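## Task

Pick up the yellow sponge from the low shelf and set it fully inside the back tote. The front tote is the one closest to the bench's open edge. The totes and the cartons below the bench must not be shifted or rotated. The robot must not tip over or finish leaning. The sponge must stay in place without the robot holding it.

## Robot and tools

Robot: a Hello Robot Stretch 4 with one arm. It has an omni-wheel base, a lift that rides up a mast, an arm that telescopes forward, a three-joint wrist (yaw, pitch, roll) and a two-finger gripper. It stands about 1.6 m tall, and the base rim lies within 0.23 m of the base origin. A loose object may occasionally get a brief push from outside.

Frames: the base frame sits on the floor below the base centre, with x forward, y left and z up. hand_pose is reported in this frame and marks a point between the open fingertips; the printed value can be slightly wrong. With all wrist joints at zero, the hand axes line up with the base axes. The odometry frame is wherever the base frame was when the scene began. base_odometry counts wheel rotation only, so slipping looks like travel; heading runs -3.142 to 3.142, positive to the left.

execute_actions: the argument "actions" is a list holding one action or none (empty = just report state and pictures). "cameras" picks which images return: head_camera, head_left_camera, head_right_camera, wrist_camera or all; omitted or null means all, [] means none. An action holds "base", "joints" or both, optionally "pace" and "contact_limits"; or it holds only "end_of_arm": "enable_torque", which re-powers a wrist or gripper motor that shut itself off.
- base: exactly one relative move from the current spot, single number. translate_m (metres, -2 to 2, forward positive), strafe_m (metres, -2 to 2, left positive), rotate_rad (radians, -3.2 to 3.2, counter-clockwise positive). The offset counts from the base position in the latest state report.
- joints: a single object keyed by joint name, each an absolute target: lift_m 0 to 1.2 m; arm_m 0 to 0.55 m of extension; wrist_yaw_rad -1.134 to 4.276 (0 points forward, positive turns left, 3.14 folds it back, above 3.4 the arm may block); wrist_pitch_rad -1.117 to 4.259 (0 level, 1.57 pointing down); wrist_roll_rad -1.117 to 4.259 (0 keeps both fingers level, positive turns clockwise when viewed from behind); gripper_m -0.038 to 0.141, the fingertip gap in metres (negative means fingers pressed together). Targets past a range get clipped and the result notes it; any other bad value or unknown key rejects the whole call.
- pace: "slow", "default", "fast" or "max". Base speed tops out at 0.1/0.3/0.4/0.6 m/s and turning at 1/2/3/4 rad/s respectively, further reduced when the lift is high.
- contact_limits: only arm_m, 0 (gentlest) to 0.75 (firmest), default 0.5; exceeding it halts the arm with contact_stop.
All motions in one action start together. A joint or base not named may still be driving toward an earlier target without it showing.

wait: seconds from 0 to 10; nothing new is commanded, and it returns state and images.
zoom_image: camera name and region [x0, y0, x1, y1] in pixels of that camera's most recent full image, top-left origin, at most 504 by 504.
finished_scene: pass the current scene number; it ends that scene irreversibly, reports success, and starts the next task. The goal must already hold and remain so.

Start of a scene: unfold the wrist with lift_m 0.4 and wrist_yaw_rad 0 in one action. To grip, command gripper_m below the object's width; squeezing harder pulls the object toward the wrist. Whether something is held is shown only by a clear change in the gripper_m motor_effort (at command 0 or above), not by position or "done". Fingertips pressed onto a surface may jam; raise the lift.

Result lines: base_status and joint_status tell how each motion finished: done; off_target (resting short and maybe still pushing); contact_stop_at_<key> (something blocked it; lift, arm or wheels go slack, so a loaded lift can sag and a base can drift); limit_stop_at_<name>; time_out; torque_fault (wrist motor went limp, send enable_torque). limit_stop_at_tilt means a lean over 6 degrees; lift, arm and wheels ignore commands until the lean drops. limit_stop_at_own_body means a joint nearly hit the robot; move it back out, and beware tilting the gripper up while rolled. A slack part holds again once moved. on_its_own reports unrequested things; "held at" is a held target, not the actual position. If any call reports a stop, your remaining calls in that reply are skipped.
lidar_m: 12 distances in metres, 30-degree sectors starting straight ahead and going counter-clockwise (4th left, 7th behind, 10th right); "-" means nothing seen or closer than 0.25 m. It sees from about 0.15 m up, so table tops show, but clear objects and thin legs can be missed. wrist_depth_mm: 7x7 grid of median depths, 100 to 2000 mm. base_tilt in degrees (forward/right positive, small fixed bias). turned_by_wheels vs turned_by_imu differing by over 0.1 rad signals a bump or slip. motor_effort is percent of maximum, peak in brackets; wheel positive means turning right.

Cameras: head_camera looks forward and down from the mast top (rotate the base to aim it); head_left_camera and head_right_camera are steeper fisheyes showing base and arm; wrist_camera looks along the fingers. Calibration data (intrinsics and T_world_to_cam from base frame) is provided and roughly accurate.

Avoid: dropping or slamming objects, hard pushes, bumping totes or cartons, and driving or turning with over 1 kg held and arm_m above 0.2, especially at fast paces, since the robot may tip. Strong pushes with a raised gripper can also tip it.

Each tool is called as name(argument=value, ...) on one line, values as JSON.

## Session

execute_actions(actions=[])

Scene clock: 0.00 s.
base_odometry: x=+0.000 y=+0.000 heading=+0.000 (m, m, rad; odometry frame)
turned_by_wheels: +0.000 (rad since the last result)
turned_by_imu: +0.000 (rad since the last result)
base_tilt: forward=+0.4 right=-0.6 (deg)
lidar_m: 2.37 1.43 0.99 0.94 0.96 2.18 1.61 1.69 2.00 1.23 1.27 1.68
base_status: not commanded
joint_positions: lift_m=+0.263 arm_m=-0.002 wrist_yaw_rad=+3.183 wrist_pitch_rad=-0.005 wrist_roll_rad=+0.011 gripper_m=+0.057
joint_status: not commanded
motor_effort: lift_m=+17 arm_m=-1 wrist_yaw_rad=-1 wrist_pitch_rad=-7 wrist_roll_rad=-1 gripper_m=-2 wheel_0=+0 wheel_1=-1 wheel_2=+0 (%)
hand_pose: x=-0.1225 y=+0.0753 z=+0.4423 quat_wxyz=(-0.021, +0.002, +0.006, +1.000) (m; base frame)
wrist_depth_mm: - 141 209 - - - - / - - 139 - - - - / - 107 139 - - - - / - 116 139 - - - - / 189 141 - - - - - / 206 1808 1708 1618 209 1618 1537 / 204 1229 1098 1138 1118 1008 1078
pictures: head_camera, head_left_camera, head_right_camera, wrist_camera
camera_calibration (this result's frames):
wrist_camera: T_world_to_cam=[[-0.0833632, 0.995664, -0.0412797, -0.0553046], [-0.0252679, -0.0435225, -0.998733, 0.503735], [-0.996199, -0.0822145, 0.0287866, 0.0960746], [0, 0, 0, 1]] pos_world=[0.103827, 0.0848873, 0.498048]
Images, in order (width x height): head_camera 420x560, head_left_camera 420x672, head_right_camera 420x672, wrist_camera 616x392.

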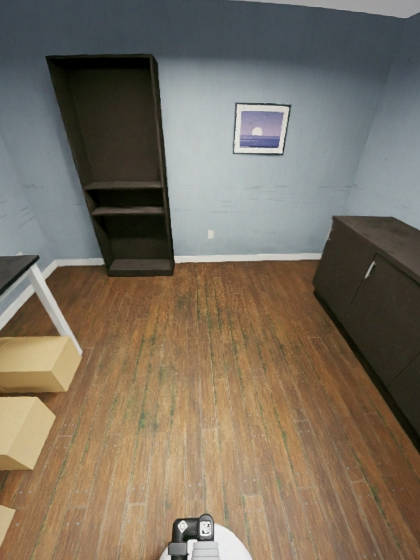

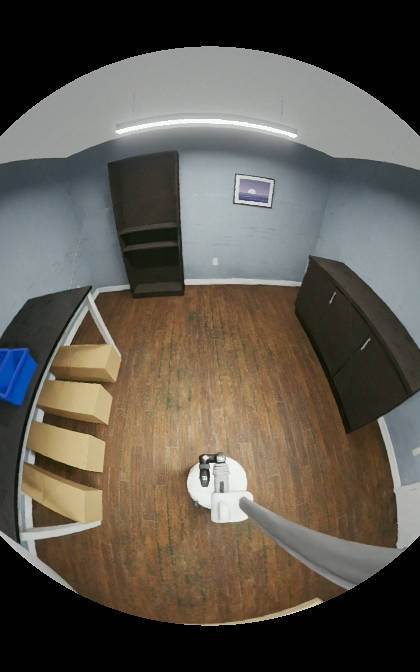

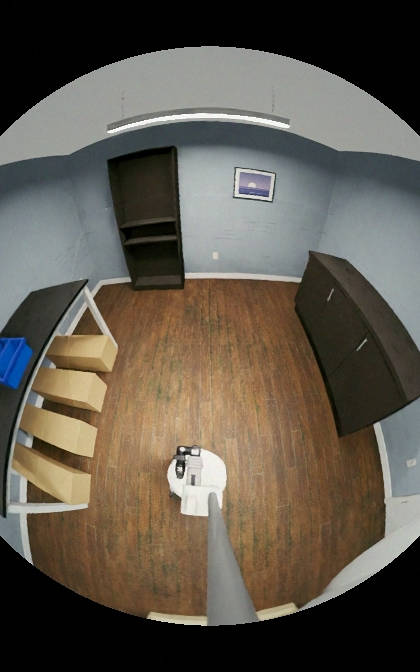

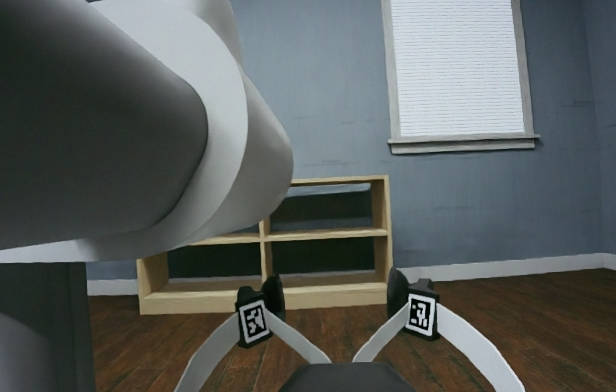

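execute_actions(actions=[{"base": {"rotate_rad": -3.1}, "joints": {"lift_m": 0.6, "wrist_yaw_rad": 0, "gripper_m": 0.13}}], cameras=["head_camera", "wrist_camera"])

Scene clock: 6.93 s.
base_odometry: x=+0.000 y=+0.000 heading=-3.099 (m, m, rad; odometry frame)
turned_by_wheels: -3.099 (rad since the last result)
turned_by_imu: -3.127 (rad since the last result)
base_tilt: forward=+0.3 right=-0.5 (deg)
lidar_m: 1.64 1.70 1.97 1.25 1.28 1.74 2.38 1.40 0.99 0.94 0.98 2.14
base_status: done
joint_positions: lift_m=+0.600 arm_m=-0.001 wrist_yaw_rad=+0.000 wrist_pitch_rad=-0.005 wrist_roll_rad=+0.011 gripper_m=+0.130
joint_status: all done
motor_effort: lift_m=+22(28) arm_m=-1(1) wrist_yaw_rad=-1(7) wrist_pitch_rad=-8(6) wrist_roll_rad=-1(1) gripper_m=-1(1) wheel_0=+3(7) wheel_1=+4(10) wheel_2=+4(10) (%)
hand_pose: x=+0.4579 y=-0.0874 z=+0.7792 quat_wxyz=(+1.000, +0.006, -0.002, +0.000) (m; base frame)
wrist_depth_mm: 1863 1921 1863 1863 1863 1983 1921 / 1921 1921 1921 1983 1863 1863 1808 / 1863 1808 1863 1863 1863 1921 1863 / 1921 1863 1863 1921 1921 1921 1863 / 1863 1863 1921 1863 1863 1983 1863 / 1921 1537 214 1756 1756 193 1921 / 1808 1708 1661 1618 1708 1808 1708
pictures: head_camera, wrist_camera
camera_calibration (this result's frames):
wrist_camera: T_world_to_cam=[[0.0418445, -0.998271, -0.0412795, -0.0626067], [0.0270462, 0.0424323, -0.998733, 0.831354], [0.998758, 0.0406751, 0.028775, -0.251552], [0, 0, 0, 1]] pos_world=[0.231374, -0.0875428, 0.834955]
Images, in order (width x height): head_camera 420x560, wrist_camera 616x392.

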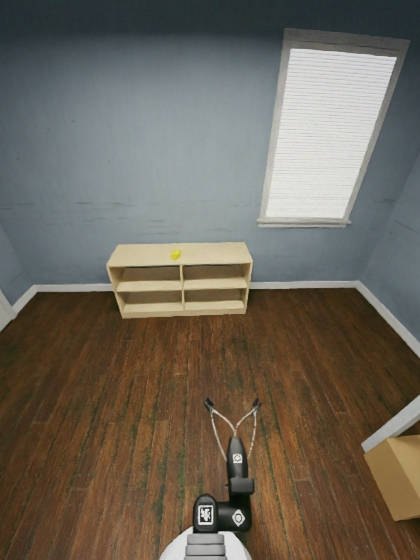

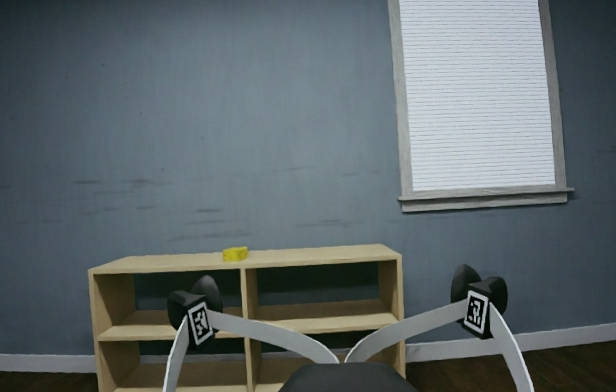

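execute_actions(actions=[{"base": {"translate_m": 1.15}, "pace": "fast"}], cameras=[])

execute_actions(actions=[{"base": {"strafe_m": 0.36}, "joints": {"lift_m": 0.85, "wrist_pitch_rad": 1.57, "arm_m": 0.35}, "pace": "fast"}], cameras=["head_left_camera", "wrist_camera"])

Scene clock: 20.33 s.
base_odometry: x=-1.149 y=-0.049 heading=-3.099 (m, m, rad; odometry frame)
turned_by_wheels: +0.000 (rad since the last result)
turned_by_imu: -0.002 (rad since the last result)
base_tilt: forward=+0.3 right=-0.5 (deg)
lidar_m: 0.49 0.52 0.68 1.91 1.89 1.83 3.59 1.32 1.12 1.81 1.31 0.53
base_status: done
joint_positions: lift_m=+0.600 arm_m=-0.001 wrist_yaw_rad=+0.000 wrist_pitch_rad=-0.005 wrist_roll_rad=+0.011 gripper_m=+0.130
joint_status: not commanded
motor_effort: lift_m=+23(22) arm_m=-1(1) wrist_yaw_rad=-1(1) wrist_pitch_rad=-6(6) wrist_roll_rad=-1(1) gripper_m=-1(2) wheel_0=+0(5) wheel_1=+1(8) wheel_2=+1(18) (%)
hand_pose: x=+0.4579 y=-0.0874 z=+0.7792 quat_wxyz=(+1.000, +0.006, -0.002, +0.000) (m; base frame)
wrist_depth_mm: 699 707 707 707 707 707 699 / 707 707 707 715 715 707 699 / 691 699 707 707 707 699 691 / 699 691 699 707 699 707 691 / 699 707 707 699 699 707 699 / 699 691 215 699 699 194 707 / 569 544 521 477 484 469 691
pictures: none
No camera images: the call's "cameras" was empty. Leave "cameras" out to get every camera's image.

Scene clock: 22.37 s.
base_odometry: x=-1.134 y=-0.409 heading=-3.099 (m, m, rad; odometry frame)
turned_by_wheels: +0.000 (rad since the last result)
turned_by_imu: +0.002 (rad since the last result)
base_tilt: forward=+0.3 right=-0.6 (deg)
lidar_m: 0.47 0.50 0.64 1.54 1.58 1.59 3.65 1.87 1.42 2.19 0.72 0.51
base_status: done
joint_positions: lift_m=+0.850 arm_m=+0.349 wrist_yaw_rad=+0.000 wrist_pitch_rad=+1.570 wrist_roll_rad=+0.011 gripper_m=+0.130
joint_status: all done
motor_effort: lift_m=+23(29) arm_m=+4(6) wrist_yaw_rad=-2(0) wrist_pitch_rad=+1(2) wrist_roll_rad=-1(1) gripper_m=-2(1) wheel_0=+0(13) wheel_1=-1(12) wheel_2=+0(0) (%)
hand_pose: x=+0.5206 y=-0.0874 z=+0.7393 quat_wxyz=(+0.708, +0.004, +0.707, -0.004) (m; base frame)
wrist_depth_mm: 368 364 357 353 351 343 342 / 366 364 359 357 349 343 343 / 366 362 355 310 349 345 342 / 366 362 357 307 349 345 342 / 364 362 355 353 349 342 342 / 366 362 214 960 960 198 946 / 1008 1008 991 820 946 960 931
pictures: head_left_camera, wrist_camera
camera_calibration (this result's frames):
wrist_camera: T_world_to_cam=[[-0.0412201, -0.998283, -0.0416242, -0.023402], [-0.998834, 0.042219, -0.0234086, 0.602731], [0.0251257, 0.0406108, -0.998859, 0.953602], [0, 0, 0, 1]] pos_world=[0.577104, -0.087535, 0.965649]
Images, in order (width x height): head_left_camera 420x672, wrist_camera 616x392.

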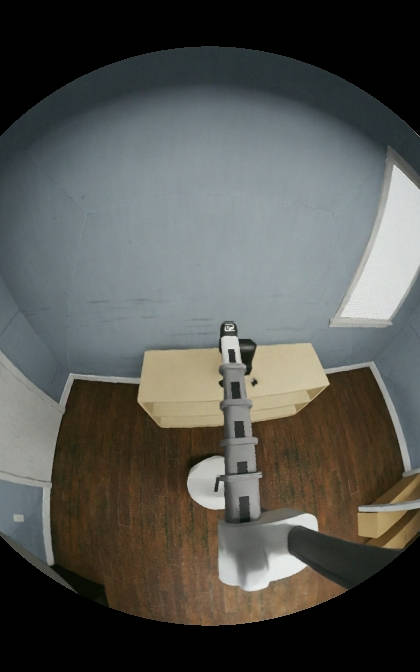

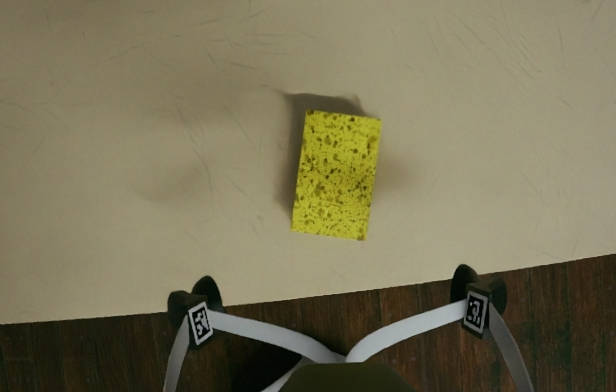

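execute_actions(actions=[{"joints": {"arm_m": 0.43, "wrist_roll_rad": 0.18, "gripper_m": 0.115}}], cameras=[])

execute_actions(actions=[{"joints": {"lift_m": 0.752}}], cameras=["wrist_camera"])

Scene clock: 31.67 s.
base_odometry: x=-1.134 y=-0.409 heading=-3.099 (m, m, rad; odometry frame)
turned_by_wheels: +0.000 (rad since the last result)
turned_by_imu: +0.001 (rad since the last result)
base_tilt: forward=+0.3 right=-0.6 (deg)
lidar_m: 0.47 0.49 0.65 1.54 1.57 1.62 3.63 1.86 1.41 2.18 0.72 0.50
base_status: not commanded
joint_positions: lift_m=+0.850 arm_m=+0.429 wrist_yaw_rad=+0.000 wrist_pitch_rad=+1.570 wrist_roll_rad=+0.180 gripper_m=+0.115
joint_status: all done
motor_effort: lift_m=+23(23) arm_m=+4(5) wrist_yaw_rad=-1(1) wrist_pitch_rad=+0(0) wrist_roll_rad=+0(4) gripper_m=-1(3) wheel_0=+1(1) wheel_1=-1(1) wheel_2=+0(0) (%)
hand_pose: x=+0.6004 y=-0.0874 z=+0.7393 quat_wxyz=(+0.705, +0.063, +0.704, -0.063) (m; base frame)
wrist_depth_mm: 399 430 357 353 351 345 342 / 366 366 355 353 351 345 342 / 366 359 355 353 349 347 343 / 364 359 357 353 349 343 342 / 364 362 357 306 349 343 340 / 364 359 216 306 304 202 342 / 364 362 355 170 349 946 931
pictures: none
No camera images: the call's "cameras" was empty. Leave "cameras" out to get every camera's image.

Scene clock: 33.10 s.
base_odometry: x=-1.134 y=-0.409 heading=-3.099 (m, m, rad; odometry frame)
turned_by_wheels: +0.000 (rad since the last result)
turned_by_imu: +0.000 (rad since the last result)
base_tilt: forward=+0.3 right=-0.6 (deg)
lidar_m: 0.48 0.51 0.66 1.54 1.57 1.60 3.64 1.87 1.43 2.19 0.73 0.51
base_status: not commanded
joint_positions: lift_m=+0.752 arm_m=+0.429 wrist_yaw_rad=+0.000 wrist_pitch_rad=+1.570 wrist_roll_rad=+0.180 gripper_m=+0.115
joint_status: all done
motor_effort: lift_m=+13(24) arm_m=+4(4) wrist_yaw_rad=-1(1) wrist_pitch_rad=+0(1) wrist_roll_rad=+0(1) gripper_m=-2(3) wheel_0=+1(1) wheel_1=-1(1) wheel_2=+0(0) (%)
hand_pose: x=+0.6004 y=-0.0874 z=+0.6422 quat_wxyz=(+0.705, +0.063, +0.704, -0.063) (m; base frame)
wrist_depth_mm: 264 262 257 256 252 249 248 / 264 262 258 255 253 252 246 / 264 260 258 255 251 249 248 / 263 262 257 254 251 249 246 / 263 260 255 209 206 249 247 / 263 260 216 208 207 201 247 / 263 260 256 171 208 248 246
pictures: wrist_camera
camera_calibration (this result's frames):
wrist_camera: T_world_to_cam=[[-0.207852, -0.977269, -0.041757, 0.0778208], [-0.97766, 0.208922, -0.0230943, 0.681909], [0.0312933, 0.0360239, -0.998861, 0.85043], [0, 0, 0, 1]] pos_world=[0.656238, -0.0970498, 0.868459]
Images, in order (width x height): wrist_camera 616x392.

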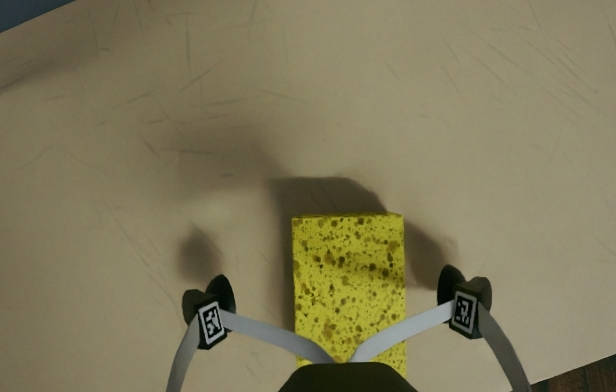

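execute_actions(actions=[{"joints": {"gripper_m": 0.035}}], cameras=[])

execute_actions(actions=[{"joints": {"lift_m": 0.82}}], cameras=["wrist_camera"])

execute_actions(actions=[{"base": {"translate_m": -1.4}, "joints": {"arm_m": 0.0, "wrist_roll_rad": 0.0}, "pace": "fast"}], cameras=[])

execute_actions(actions=[{"base": {"rotate_rad": -1.55}, "joints": {"lift_m": 1.2}}])

Scene clock: 42.07 s.
base_odometry: x=-1.134 y=-0.409 heading=-3.099 (m, m, rad; odometry frame)
turned_by_wheels: +0.000 (rad since the last result)
turned_by_imu: +0.001 (rad since the last result)
base_tilt: forward=+0.3 right=-0.5 (deg)
lidar_m: 0.46 0.48 0.65 1.53 1.56 1.62 3.65 1.87 1.43 2.19 0.72 0.51
base_status: not commanded
joint_positions: lift_m=+0.752 arm_m=+0.429 wrist_yaw_rad=+0.000 wrist_pitch_rad=+1.570 wrist_roll_rad=+0.180 gripper_m=+0.035
joint_status: all done
motor_effort: lift_m=+13(13) arm_m=+4(4) wrist_yaw_rad=-1(1) wrist_pitch_rad=-1(0) wrist_roll_rad=+0(0) gripper_m=-12(12) wheel_0=+1(1) wheel_1=-1(1) wheel_2=+0(0) (%)
hand_pose: x=+0.6004 y=-0.0874 z=+0.6422 quat_wxyz=(+0.705, +0.063, +0.704, -0.063) (m; base frame)
wrist_depth_mm: 265 260 258 255 252 251 246 / 264 262 258 254 253 250 248 / 263 260 257 255 252 249 247 / 264 260 257 255 252 249 247 / 264 260 257 201 250 250 246 / 264 260 256 201 200 248 246 / 263 259 256 200 250 248 246
pictures: none
No camera images: the call's "cameras" was empty. Leave "cameras" out to get every camera's image.

Scene clock: 43.30 s.
base_odometry: x=-1.134 y=-0.409 heading=-3.099 (m, m, rad; odometry frame)
turned_by_wheels: +0.000 (rad since the last result)
turned_by_imu: +0.000 (rad since the last result)
base_tilt: forward=+0.3 right=-0.6 (deg)
lidar_m: 0.47 0.50 0.63 1.54 1.57 1.59 3.63 1.87 1.42 2.19 0.72 0.48
base_status: not commanded
joint_positions: lift_m=+0.820 arm_m=+0.429 wrist_yaw_rad=+0.000 wrist_pitch_rad=+1.570 wrist_roll_rad=+0.180 gripper_m=+0.035
joint_status: all done
motor_effort: lift_m=+23(24) arm_m=+4(4) wrist_yaw_rad=-1(1) wrist_pitch_rad=+1(1) wrist_roll_rad=+0(0) gripper_m=-12(15) wheel_0=+1(1) wheel_1=-1(1) wheel_2=+0(0) (%)
hand_pose: x=+0.6004 y=-0.0874 z=+0.7093 quat_wxyz=(+0.705, +0.063, +0.704, -0.063) (m; base frame)
wrist_depth_mm: 402 332 327 324 317 315 314 / 334 332 329 324 320 315 312 / 330 330 325 324 319 315 314 / 332 327 325 322 320 312 312 / 332 330 324 201 317 317 310 / 332 329 324 201 200 314 314 / 332 330 324 200 315 315 917
pictures: wrist_camera
camera_calibration (this result's frames):
wrist_camera: T_world_to_cam=[[-0.207852, -0.977269, -0.041757, 0.080625], [-0.97766, 0.208922, -0.0230943, 0.683462], [0.0312933, 0.0360239, -0.998861, 0.917499], [0, 0, 0, 1]] pos_world=[0.65624, -0.0970499, 0.935604]
Images, in order (width x height): wrist_camera 616x392.

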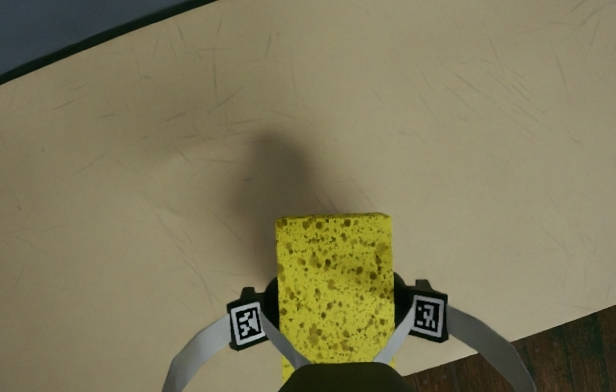

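Scene clock: 48.23 s.
base_odometry: x=+0.265 y=-0.349 heading=-3.099 (m, m, rad; odometry frame)
turned_by_wheels: +0.000 (rad since the last result)
turned_by_imu: +0.004 (rad since the last result)
base_tilt: forward=+0.3 right=-0.5 (deg)
lidar_m: 1.89 2.21 1.59 0.86 0.90 1.21 2.46 2.22 1.37 1.30 1.34 1.97
base_status: done
joint_positions: lift_m=+0.820 arm_m=+0.001 wrist_yaw_rad=+0.000 wrist_pitch_rad=+1.570 wrist_roll_rad=+0.000 gripper_m=+0.035
joint_status: all done
motor_effort: lift_m=+23(23) arm_m=-4(2) wrist_yaw_rad=+0(1) wrist_pitch_rad=-2(0) wrist_roll_rad=-1(5) gripper_m=-9(9) wheel_0=-2(6) wheel_1=-3(8) wheel_2=-1(15) (%)
hand_pose: x=+0.1717 y=-0.0874 z=+0.7094 quat_wxyz=(+0.707, +0.000, +0.707, +0.000) (m; base frame)
wrist_depth_mm: 1008 976 960 960 931 931 917 / 991 976 976 946 931 917 904 / 991 960 976 946 931 917 917 / 976 960 960 946 931 946 917 / 976 976 750 202 917 904 904 / 960 960 723 202 198 917 931 / 976 960 732 200 917 931 917
pictures: none
No camera images: the call's "cameras" was empty. Leave "cameras" out to get every camera's image.

Scene clock: 50.80 s.
base_odometry: x=+0.265 y=-0.349 heading=+1.635 (m, m, rad; odometry frame)
turned_by_wheels: -1.549 (rad since the last result)
turned_by_imu: -1.563 (rad since the last result)
base_tilt: forward=+0.3 right=-0.6 (deg)
lidar_m: 1.30 1.37 1.97 1.87 2.19 1.61 0.86 0.92 1.26 2.42 2.21 1.36
base_status: done
joint_positions: lift_m=+1.200 arm_m=+0.001 wrist_yaw_rad=+0.000 wrist_pitch_rad=+1.570 wrist_roll_rad=+0.000 gripper_m=+0.035
joint_status: all done
motor_effort: lift_m=+23(24) arm_m=-4(4) wrist_yaw_rad=-1(0) wrist_pitch_rad=-2(0) wrist_roll_rad=-2(2) gripper_m=-13(11) wheel_0=+2(7) wheel_1=+3(9) wheel_2=+3(9) (%)
hand_pose: x=+0.1718 y=-0.0874 z=+1.0893 quat_wxyz=(+0.707, +0.000, +0.707, +0.000) (m; base frame)
wrist_depth_mm: 1397 1397 1397 1336 1336 1308 1281 / 1366 1366 1366 1336 1308 1308 1308 / 1397 1366 1366 1336 1336 1308 1281 / 1397 1366 1336 1366 1336 1308 1255 / 1397 1336 1366 201 1308 1336 1281 / 1366 1366 1336 202 199 1308 1336 / 1336 1366 1336 200 1308 1308 1281
pictures: head_camera, head_left_camera, head_right_camera, wrist_camera
camera_calibration (this result's frames):
wrist_camera: T_world_to_cam=[[-0.0303729, -0.998673, -0.0415936, -0.0251418], [-0.999248, 0.0313412, -0.0228275, 0.261033], [0.0241008, 0.040869, -0.998874, 1.31217], [0, 0, 0, 1]] pos_world=[0.228449, -0.0869164, 1.3156]
Images, in order (width x height): head_camera 420x560, head_left_camera 420x672, head_right_camera 420x672, wrist_camera 616x392.

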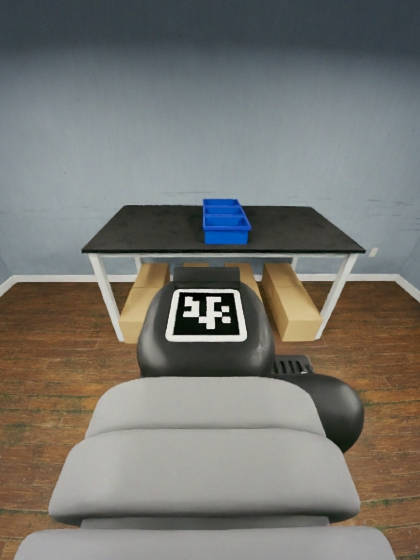

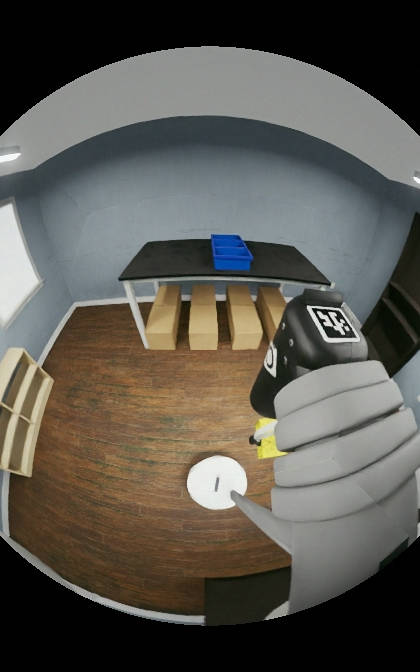

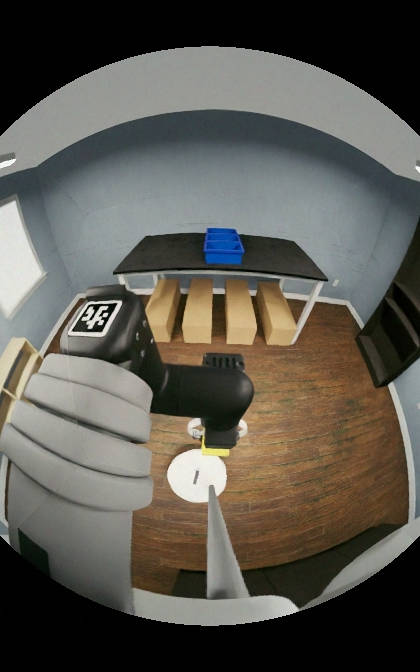

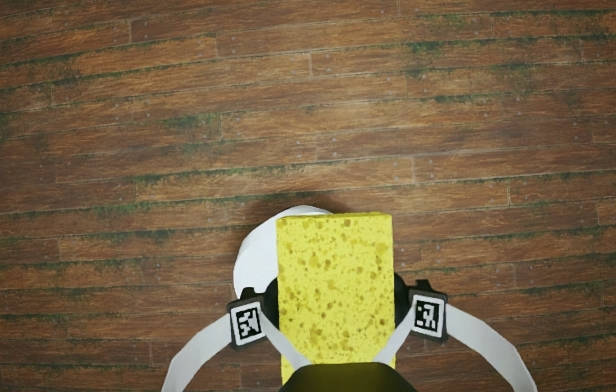

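execute_actions(actions=[{"base": {"translate_m": 0.98}}], cameras=["head_left_camera", "head_right_camera", "wrist_camera"])

Scene clock: 58.53 s.
base_odometry: x=+0.203 y=+0.629 heading=+1.635 (m, m, rad; odometry frame)
turned_by_wheels: +0.000 (rad since the last result)
turned_by_imu: -0.001 (rad since the last result)
base_tilt: forward=+0.4 right=-0.5 (deg)
lidar_m: 0.32 0.33 0.47 1.95 1.99 2.65 1.88 1.94 2.55 2.09 0.48 0.32
base_status: done
joint_positions: lift_m=+1.200 arm_m=+0.001 wrist_yaw_rad=+0.000 wrist_pitch_rad=+1.570 wrist_roll_rad=+0.000 gripper_m=+0.035
joint_status: not commanded
motor_effort: lift_m=+23(23) arm_m=-4(4) wrist_yaw_rad=+0(1) wrist_pitch_rad=-1(1) wrist_roll_rad=-2(2) gripper_m=-12(11) wheel_0=+2(8) wheel_1=+3(7) wheel_2=-2(12) (%)
hand_pose: x=+0.1718 y=-0.0874 z=+1.0893 quat_wxyz=(+0.707, +0.000, +0.707, +0.000) (m; base frame)
wrist_depth_mm: 415 413 404 397 397 389 389 / 415 410 404 402 397 394 394 / 1078 1078 1078 1229 1060 1229 1042 / 1397 1366 1336 1366 1336 1308 1308 / 1397 1397 1336 201 1308 1336 1308 / 1397 1366 1366 201 200 1336 1308 / 1366 1366 1336 200 1308 1308 1281
pictures: head_left_camera, head_right_camera, wrist_camera
camera_calibration (this result's frames):
wrist_camera: T_world_to_cam=[[-0.0303681, -0.998673, -0.0415937, -0.0251423], [-0.999248, 0.0313365, -0.0228305, 0.26103], [0.0241036, 0.0408691, -0.998874, 1.31218], [0, 0, 0, 1]] pos_world=[0.228442, -0.0869162, 1.31561]
Images, in order (width x height): head_left_camera 420x672, head_right_camera 420x672, wrist_camera 616x392.

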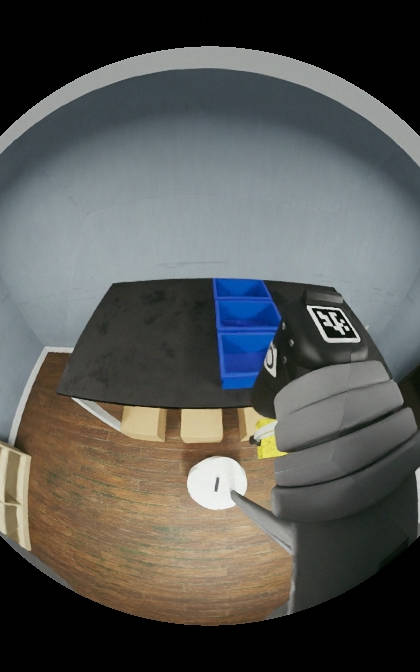

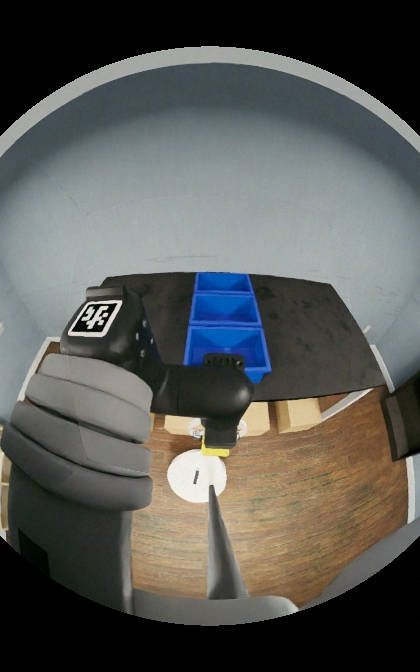

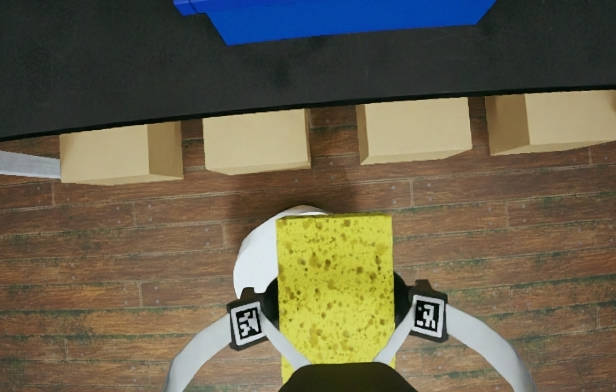

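execute_actions(actions=[{"base": {"translate_m": 0.07}, "joints": {"wrist_pitch_rad": 0.8, "arm_m": 0.548}}], cameras=["head_left_camera", "wrist_camera"])

Scene clock: 67.30 s.
base_odometry: x=+0.198 y=+0.698 heading=+1.635 (m, m, rad; odometry frame)
turned_by_wheels: +0.000 (rad since the last result)
turned_by_imu: +0.001 (rad since the last result)
base_tilt: forward=+0.3 right=-0.6 (deg)
lidar_m: 0.25 0.27 0.37 1.94 1.99 2.70 1.94 1.99 2.55 2.09 0.36 0.27
base_status: done
joint_positions: lift_m=+1.200 arm_m=+0.547 wrist_yaw_rad=+0.000 wrist_pitch_rad=+0.801 wrist_roll_rad=+0.000 gripper_m=+0.035
joint_status: all done
motor_effort: lift_m=+23(23) arm_m=+4(3) wrist_yaw_rad=-1(0) wrist_pitch_rad=-4(9) wrist_roll_rad=-2(1) gripper_m=-12(12) wheel_0=+1(10) wheel_1=+2(8) wheel_2=-3(11) (%)
hand_pose: x=+0.9189 y=-0.0874 z=+1.1706 quat_wxyz=(+0.921, +0.000, +0.390, +0.000) (m; base frame)
wrist_depth_mm: 370 373 379 379 384 387 392 / 407 415 421 427 433 430 433 / 466 469 477 477 480 484 488 / 539 544 544 539 559 564 574 / 591 580 574 201 521 544 525 / 512 508 492 201 199 477 469 / 466 455 327 200 338 343 421
pictures: head_left_camera, wrist_camera
camera_calibration (this result's frames):
wrist_camera: T_world_to_cam=[[0.00729945, -0.998674, -0.0509562, -0.0226957], [-0.702386, 0.03115, -0.711114, 1.54232], [0.711758, 0.0409817, -0.701228, 0.395054], [0, 0, 0, 1]] pos_world=[0.802286, -0.0868987, 1.37263]
Images, in order (width x height): head_left_camera 420x672, wrist_camera 616x392.

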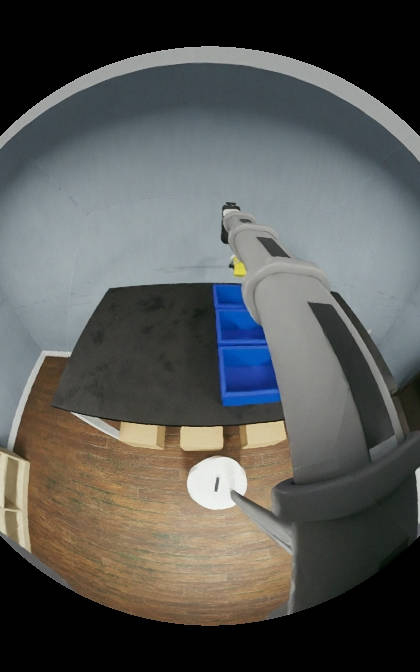

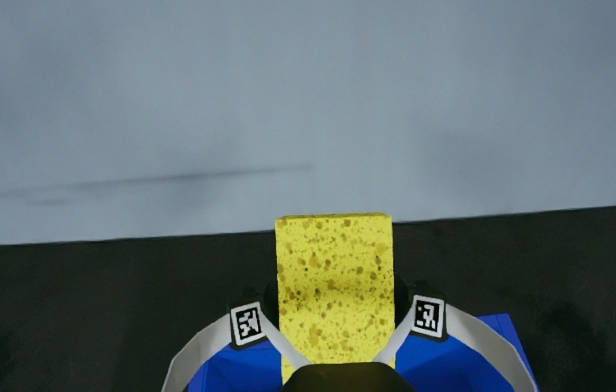

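execute_actions(actions=[{"base": {"strafe_m": -0.015}, "joints": {"wrist_pitch_rad": 1.1}}], cameras=["wrist_camera"])

Scene clock: 78.20 s.
base_odometry: x=+0.213 y=+0.699 heading=+1.635 (m, m, rad; odometry frame)
turned_by_wheels: +0.000 (rad since the last result)
turned_by_imu: +0.000 (rad since the last result)
base_tilt: forward=+0.3 right=-0.6 (deg)
lidar_m: 0.25 0.27 0.37 1.98 2.01 2.71 1.95 2.00 2.52 2.08 0.37 0.25
base_status: done
joint_positions: lift_m=+1.200 arm_m=+0.547 wrist_yaw_rad=+0.000 wrist_pitch_rad=+1.101 wrist_roll_rad=+0.000 gripper_m=+0.035
joint_status: all done
motor_effort: lift_m=+23(23) arm_m=+4(4) wrist_yaw_rad=+0(1) wrist_pitch_rad=-2(3) wrist_roll_rad=-1(2) gripper_m=-11(10) wheel_0=+1(13) wheel_1=-4(10) wheel_2=+0(2) (%)
hand_pose: x=+0.8489 y=-0.0874 z=+1.1206 quat_wxyz=(+0.852, +0.000, +0.523, +0.000) (m; base frame)
wrist_depth_mm: 436 442 459 466 469 469 480 / 504 521 535 549 544 539 539 / 559 549 535 525 525 512 500 / 512 500 496 492 366 459 466 / 473 466 384 201 394 368 433 / 436 430 315 202 200 300 402 / 410 404 336 200 375 309 375
pictures: wrist_camera
camera_calibration (this result's frames):
wrist_camera: T_world_to_cam=[[-0.00824167, -0.998675, -0.050799, -0.0117511], [-0.880732, 0.0313067, -0.472579, 1.34177], [0.473543, 0.0408454, -0.879823, 0.812188], [0, 0, 0, 1]] pos_world=[0.797034, -0.086916, 1.34808]
Images, in order (width x height): wrist_camera 616x392.

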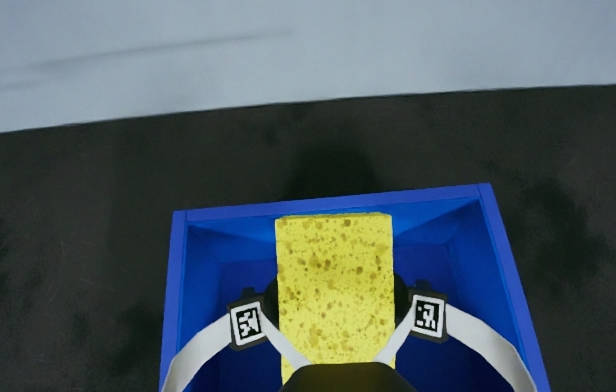

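execute_actions(actions=[{"joints": {"lift_m": 1.08}}], cameras=["head_left_camera", "wrist_camera"])

Scene clock: 84.37 s.
base_odometry: x=+0.213 y=+0.699 heading=+1.635 (m, m, rad; odometry frame)
turned_by_wheels: +0.000 (rad since the last result)
turned_by_imu: +0.001 (rad since the last result)
base_tilt: forward=+0.3 right=-0.6 (deg)
lidar_m: 0.25 0.26 0.38 1.95 1.99 2.71 1.93 2.01 2.50 2.07 0.38 0.27
base_status: not commanded
joint_positions: lift_m=+1.080 arm_m=+0.547 wrist_yaw_rad=+0.000 wrist_pitch_rad=+1.101 wrist_roll_rad=+0.000 gripper_m=+0.035
joint_status: all done
motor_effort: lift_m=+13(22) arm_m=+4(4) wrist_yaw_rad=+0(1) wrist_pitch_rad=-1(2) wrist_roll_rad=-1(1) gripper_m=-15(12) wheel_0=+1(1) wheel_1=-4(4) wheel_2=+0(0) (%)
hand_pose: x=+0.8489 y=-0.0874 z=+1.0014 quat_wxyz=(+0.852, +0.000, +0.523, +0.000) (m; base frame)
wrist_depth_mm: 436 445 445 442 442 442 430 / 449 433 424 415 407 407 397 / 402 387 243 243 247 252 231 / 368 257 298 296 317 304 233 / 340 235 325 201 309 309 236 / 310 226 304 200 200 286 240 / 294 216 279 200 271 272 241
pictures: head_left_camera, wrist_camera
camera_calibration (this result's frames):
wrist_camera: T_world_to_cam=[[-0.00824989, -0.998675, -0.0507977, -0.0178016], [-0.880807, 0.0313069, -0.47244, 1.28532], [0.473404, 0.0408454, -0.879898, 0.707513], [0, 0, 0, 1]] pos_world=[0.797034, -0.086916, 1.22887]
Images, in order (width x height): head_left_camera 420x672, wrist_camera 616x392.

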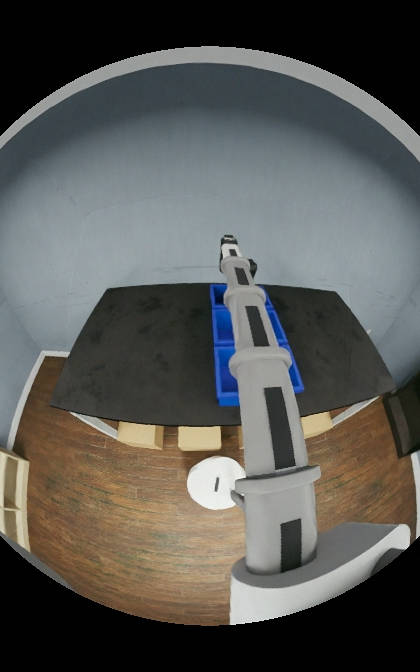

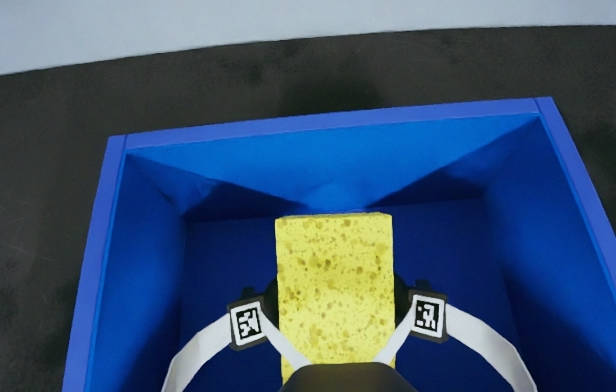

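execute_actions(actions=[{"joints": {"lift_m": 1.054}, "pace": "slow"}], cameras=[])

execute_actions(actions=[{"joints": {"gripper_m": 0.1}}], cameras=[])

execute_actions(actions=[{"joints": {"lift_m": 1.2}}], cameras=["head_left_camera", "wrist_camera"])

Scene clock: 93.50 s.
base_odometry: x=+0.213 y=+0.699 heading=+1.635 (m, m, rad; odometry frame)
turned_by_wheels: +0.000 (rad since the last result)
turned_by_imu: +0.001 (rad since the last result)
base_tilt: forward=+0.4 right=-0.5 (deg)
lidar_m: 0.25 0.26 0.37 1.96 2.00 2.72 1.93 2.00 2.51 2.08 0.38 0.26
base_status: not commanded
joint_positions: lift_m=+1.054 arm_m=+0.547 wrist_yaw_rad=+0.000 wrist_pitch_rad=+1.101 wrist_roll_rad=+0.000 gripper_m=+0.035
joint_status: all done
motor_effort: lift_m=+13(14) arm_m=+4(4) wrist_yaw_rad=+0(0) wrist_pitch_rad=-2(1) wrist_roll_rad=-1(1) gripper_m=-11(16) wheel_0=+1(1) wheel_1=-4(4) wheel_2=-1(0) (%)
hand_pose: x=+0.8489 y=-0.0874 z=+0.9754 quat_wxyz=(+0.852, +0.000, +0.523, +0.000) (m; base frame)
wrist_depth_mm: 433 433 430 418 410 404 394 / 404 397 389 382 216 219 213 / 370 219 234 241 247 252 227 / 334 241 298 296 306 298 232 / 185 234 300 202 282 286 236 / 171 226 278 200 200 265 241 / 160 216 257 200 249 248 241
pictures: none
No camera images: the call's "cameras" was empty. Leave "cameras" out to get every camera's image.

Scene clock: 94.97 s.
base_odometry: x=+0.213 y=+0.699 heading=+1.635 (m, m, rad; odometry frame)
turned_by_wheels: +0.000 (rad since the last result)
turned_by_imu: +0.000 (rad since the last result)
base_tilt: forward=+0.4 right=-0.5 (deg)
lidar_m: 0.25 0.26 0.38 1.95 1.99 2.69 1.94 1.99 2.52 2.07 0.38 0.27
base_status: not commanded
joint_positions: lift_m=+1.054 arm_m=+0.547 wrist_yaw_rad=+0.000 wrist_pitch_rad=+1.101 wrist_roll_rad=+0.000 gripper_m=+0.100
joint_status: all done
motor_effort: lift_m=+13(13) arm_m=+4(4) wrist_yaw_rad=-1(1) wrist_pitch_rad=-2(1) wrist_roll_rad=-1(2) gripper_m=-3(12) wheel_0=+1(1) wheel_1=-4(4) wheel_2=+0(0) (%)
hand_pose: x=+0.8489 y=-0.0874 z=+0.9754 quat_wxyz=(+0.852, +0.000, +0.523, +0.000) (m; base frame)
wrist_depth_mm: 433 427 424 418 413 402 397 / 407 399 389 379 217 219 213 / 368 219 235 240 247 253 226 / 334 241 298 296 304 301 232 / 185 235 300 253 283 283 236 / 172 226 216 235 233 257 240 / 160 219 259 172 250 249 241
pictures: none
No camera images: the call's "cameras" was empty. Leave "cameras" out to get every camera's image.

Scene clock: 96.63 s.
base_odometry: x=+0.213 y=+0.699 heading=+1.635 (m, m, rad; odometry frame)
turned_by_wheels: +0.000 (rad since the last result)
turned_by_imu: +0.000 (rad since the last result)
base_tilt: forward=+0.4 right=-0.5 (deg)
lidar_m: 0.25 0.26 0.37 1.98 2.02 2.71 1.94 2.02 2.53 2.07 0.37 0.26
base_status: not commanded
joint_positions: lift_m=+1.200 arm_m=+0.547 wrist_yaw_rad=+0.000 wrist_pitch_rad=+1.101 wrist_roll_rad=+0.000 gripper_m=+0.100
joint_status: all done
motor_effort: lift_m=+23(26) arm_m=+4(4) wrist_yaw_rad=+0(1) wrist_pitch_rad=-2(2) wrist_roll_rad=-2(1) gripper_m=-1(3) wheel_0=+1(1) wheel_1=-4(4) wheel_2=+0(1) (%)
hand_pose: x=+0.8489 y=-0.0874 z=+1.1206 quat_wxyz=(+0.852, +0.000, +0.523, +0.000) (m; base frame)
wrist_depth_mm: 436 445 455 466 466 469 480 / 504 521 535 544 554 544 530 / 559 554 539 530 521 512 504 / 517 504 496 488 364 452 466 / 473 466 387 427 433 368 427 / 439 433 216 384 399 283 399 / 413 402 387 172 379 349 375
pictures: head_left_camera, wrist_camera
camera_calibration (this result's frames):
wrist_camera: T_world_to_cam=[[-0.00825006, -0.998675, -0.0507976, -0.0117474], [-0.880808, 0.0313069, -0.472437, 1.34163], [0.473401, 0.0408453, -0.879899, 0.812382], [0, 0, 0, 1]] pos_world=[0.797038, -0.086916, 1.34805]
Images, in order (width x height): head_left_camera 420x672, wrist_camera 616x392.

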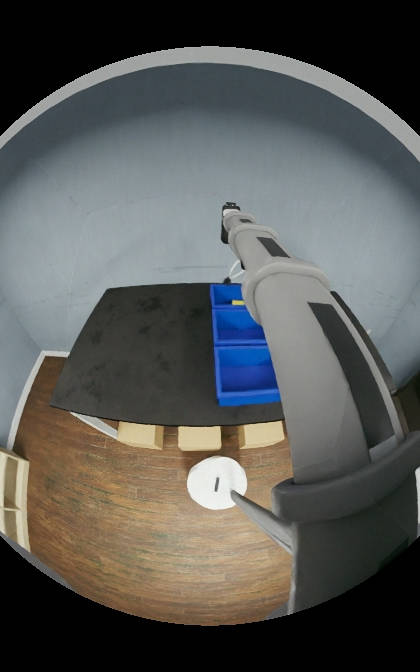

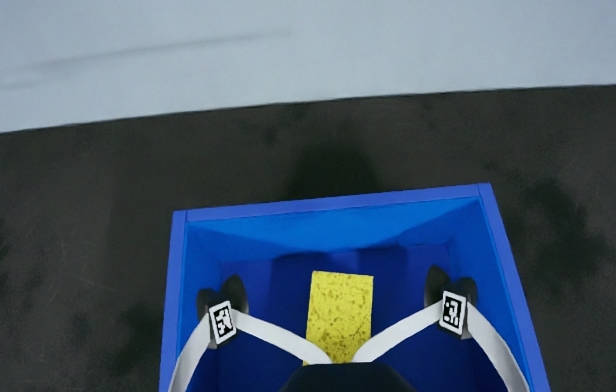

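The sponge lies flat in the back tote.

finished_scene(scene=2)

The scene is finished: the task was done.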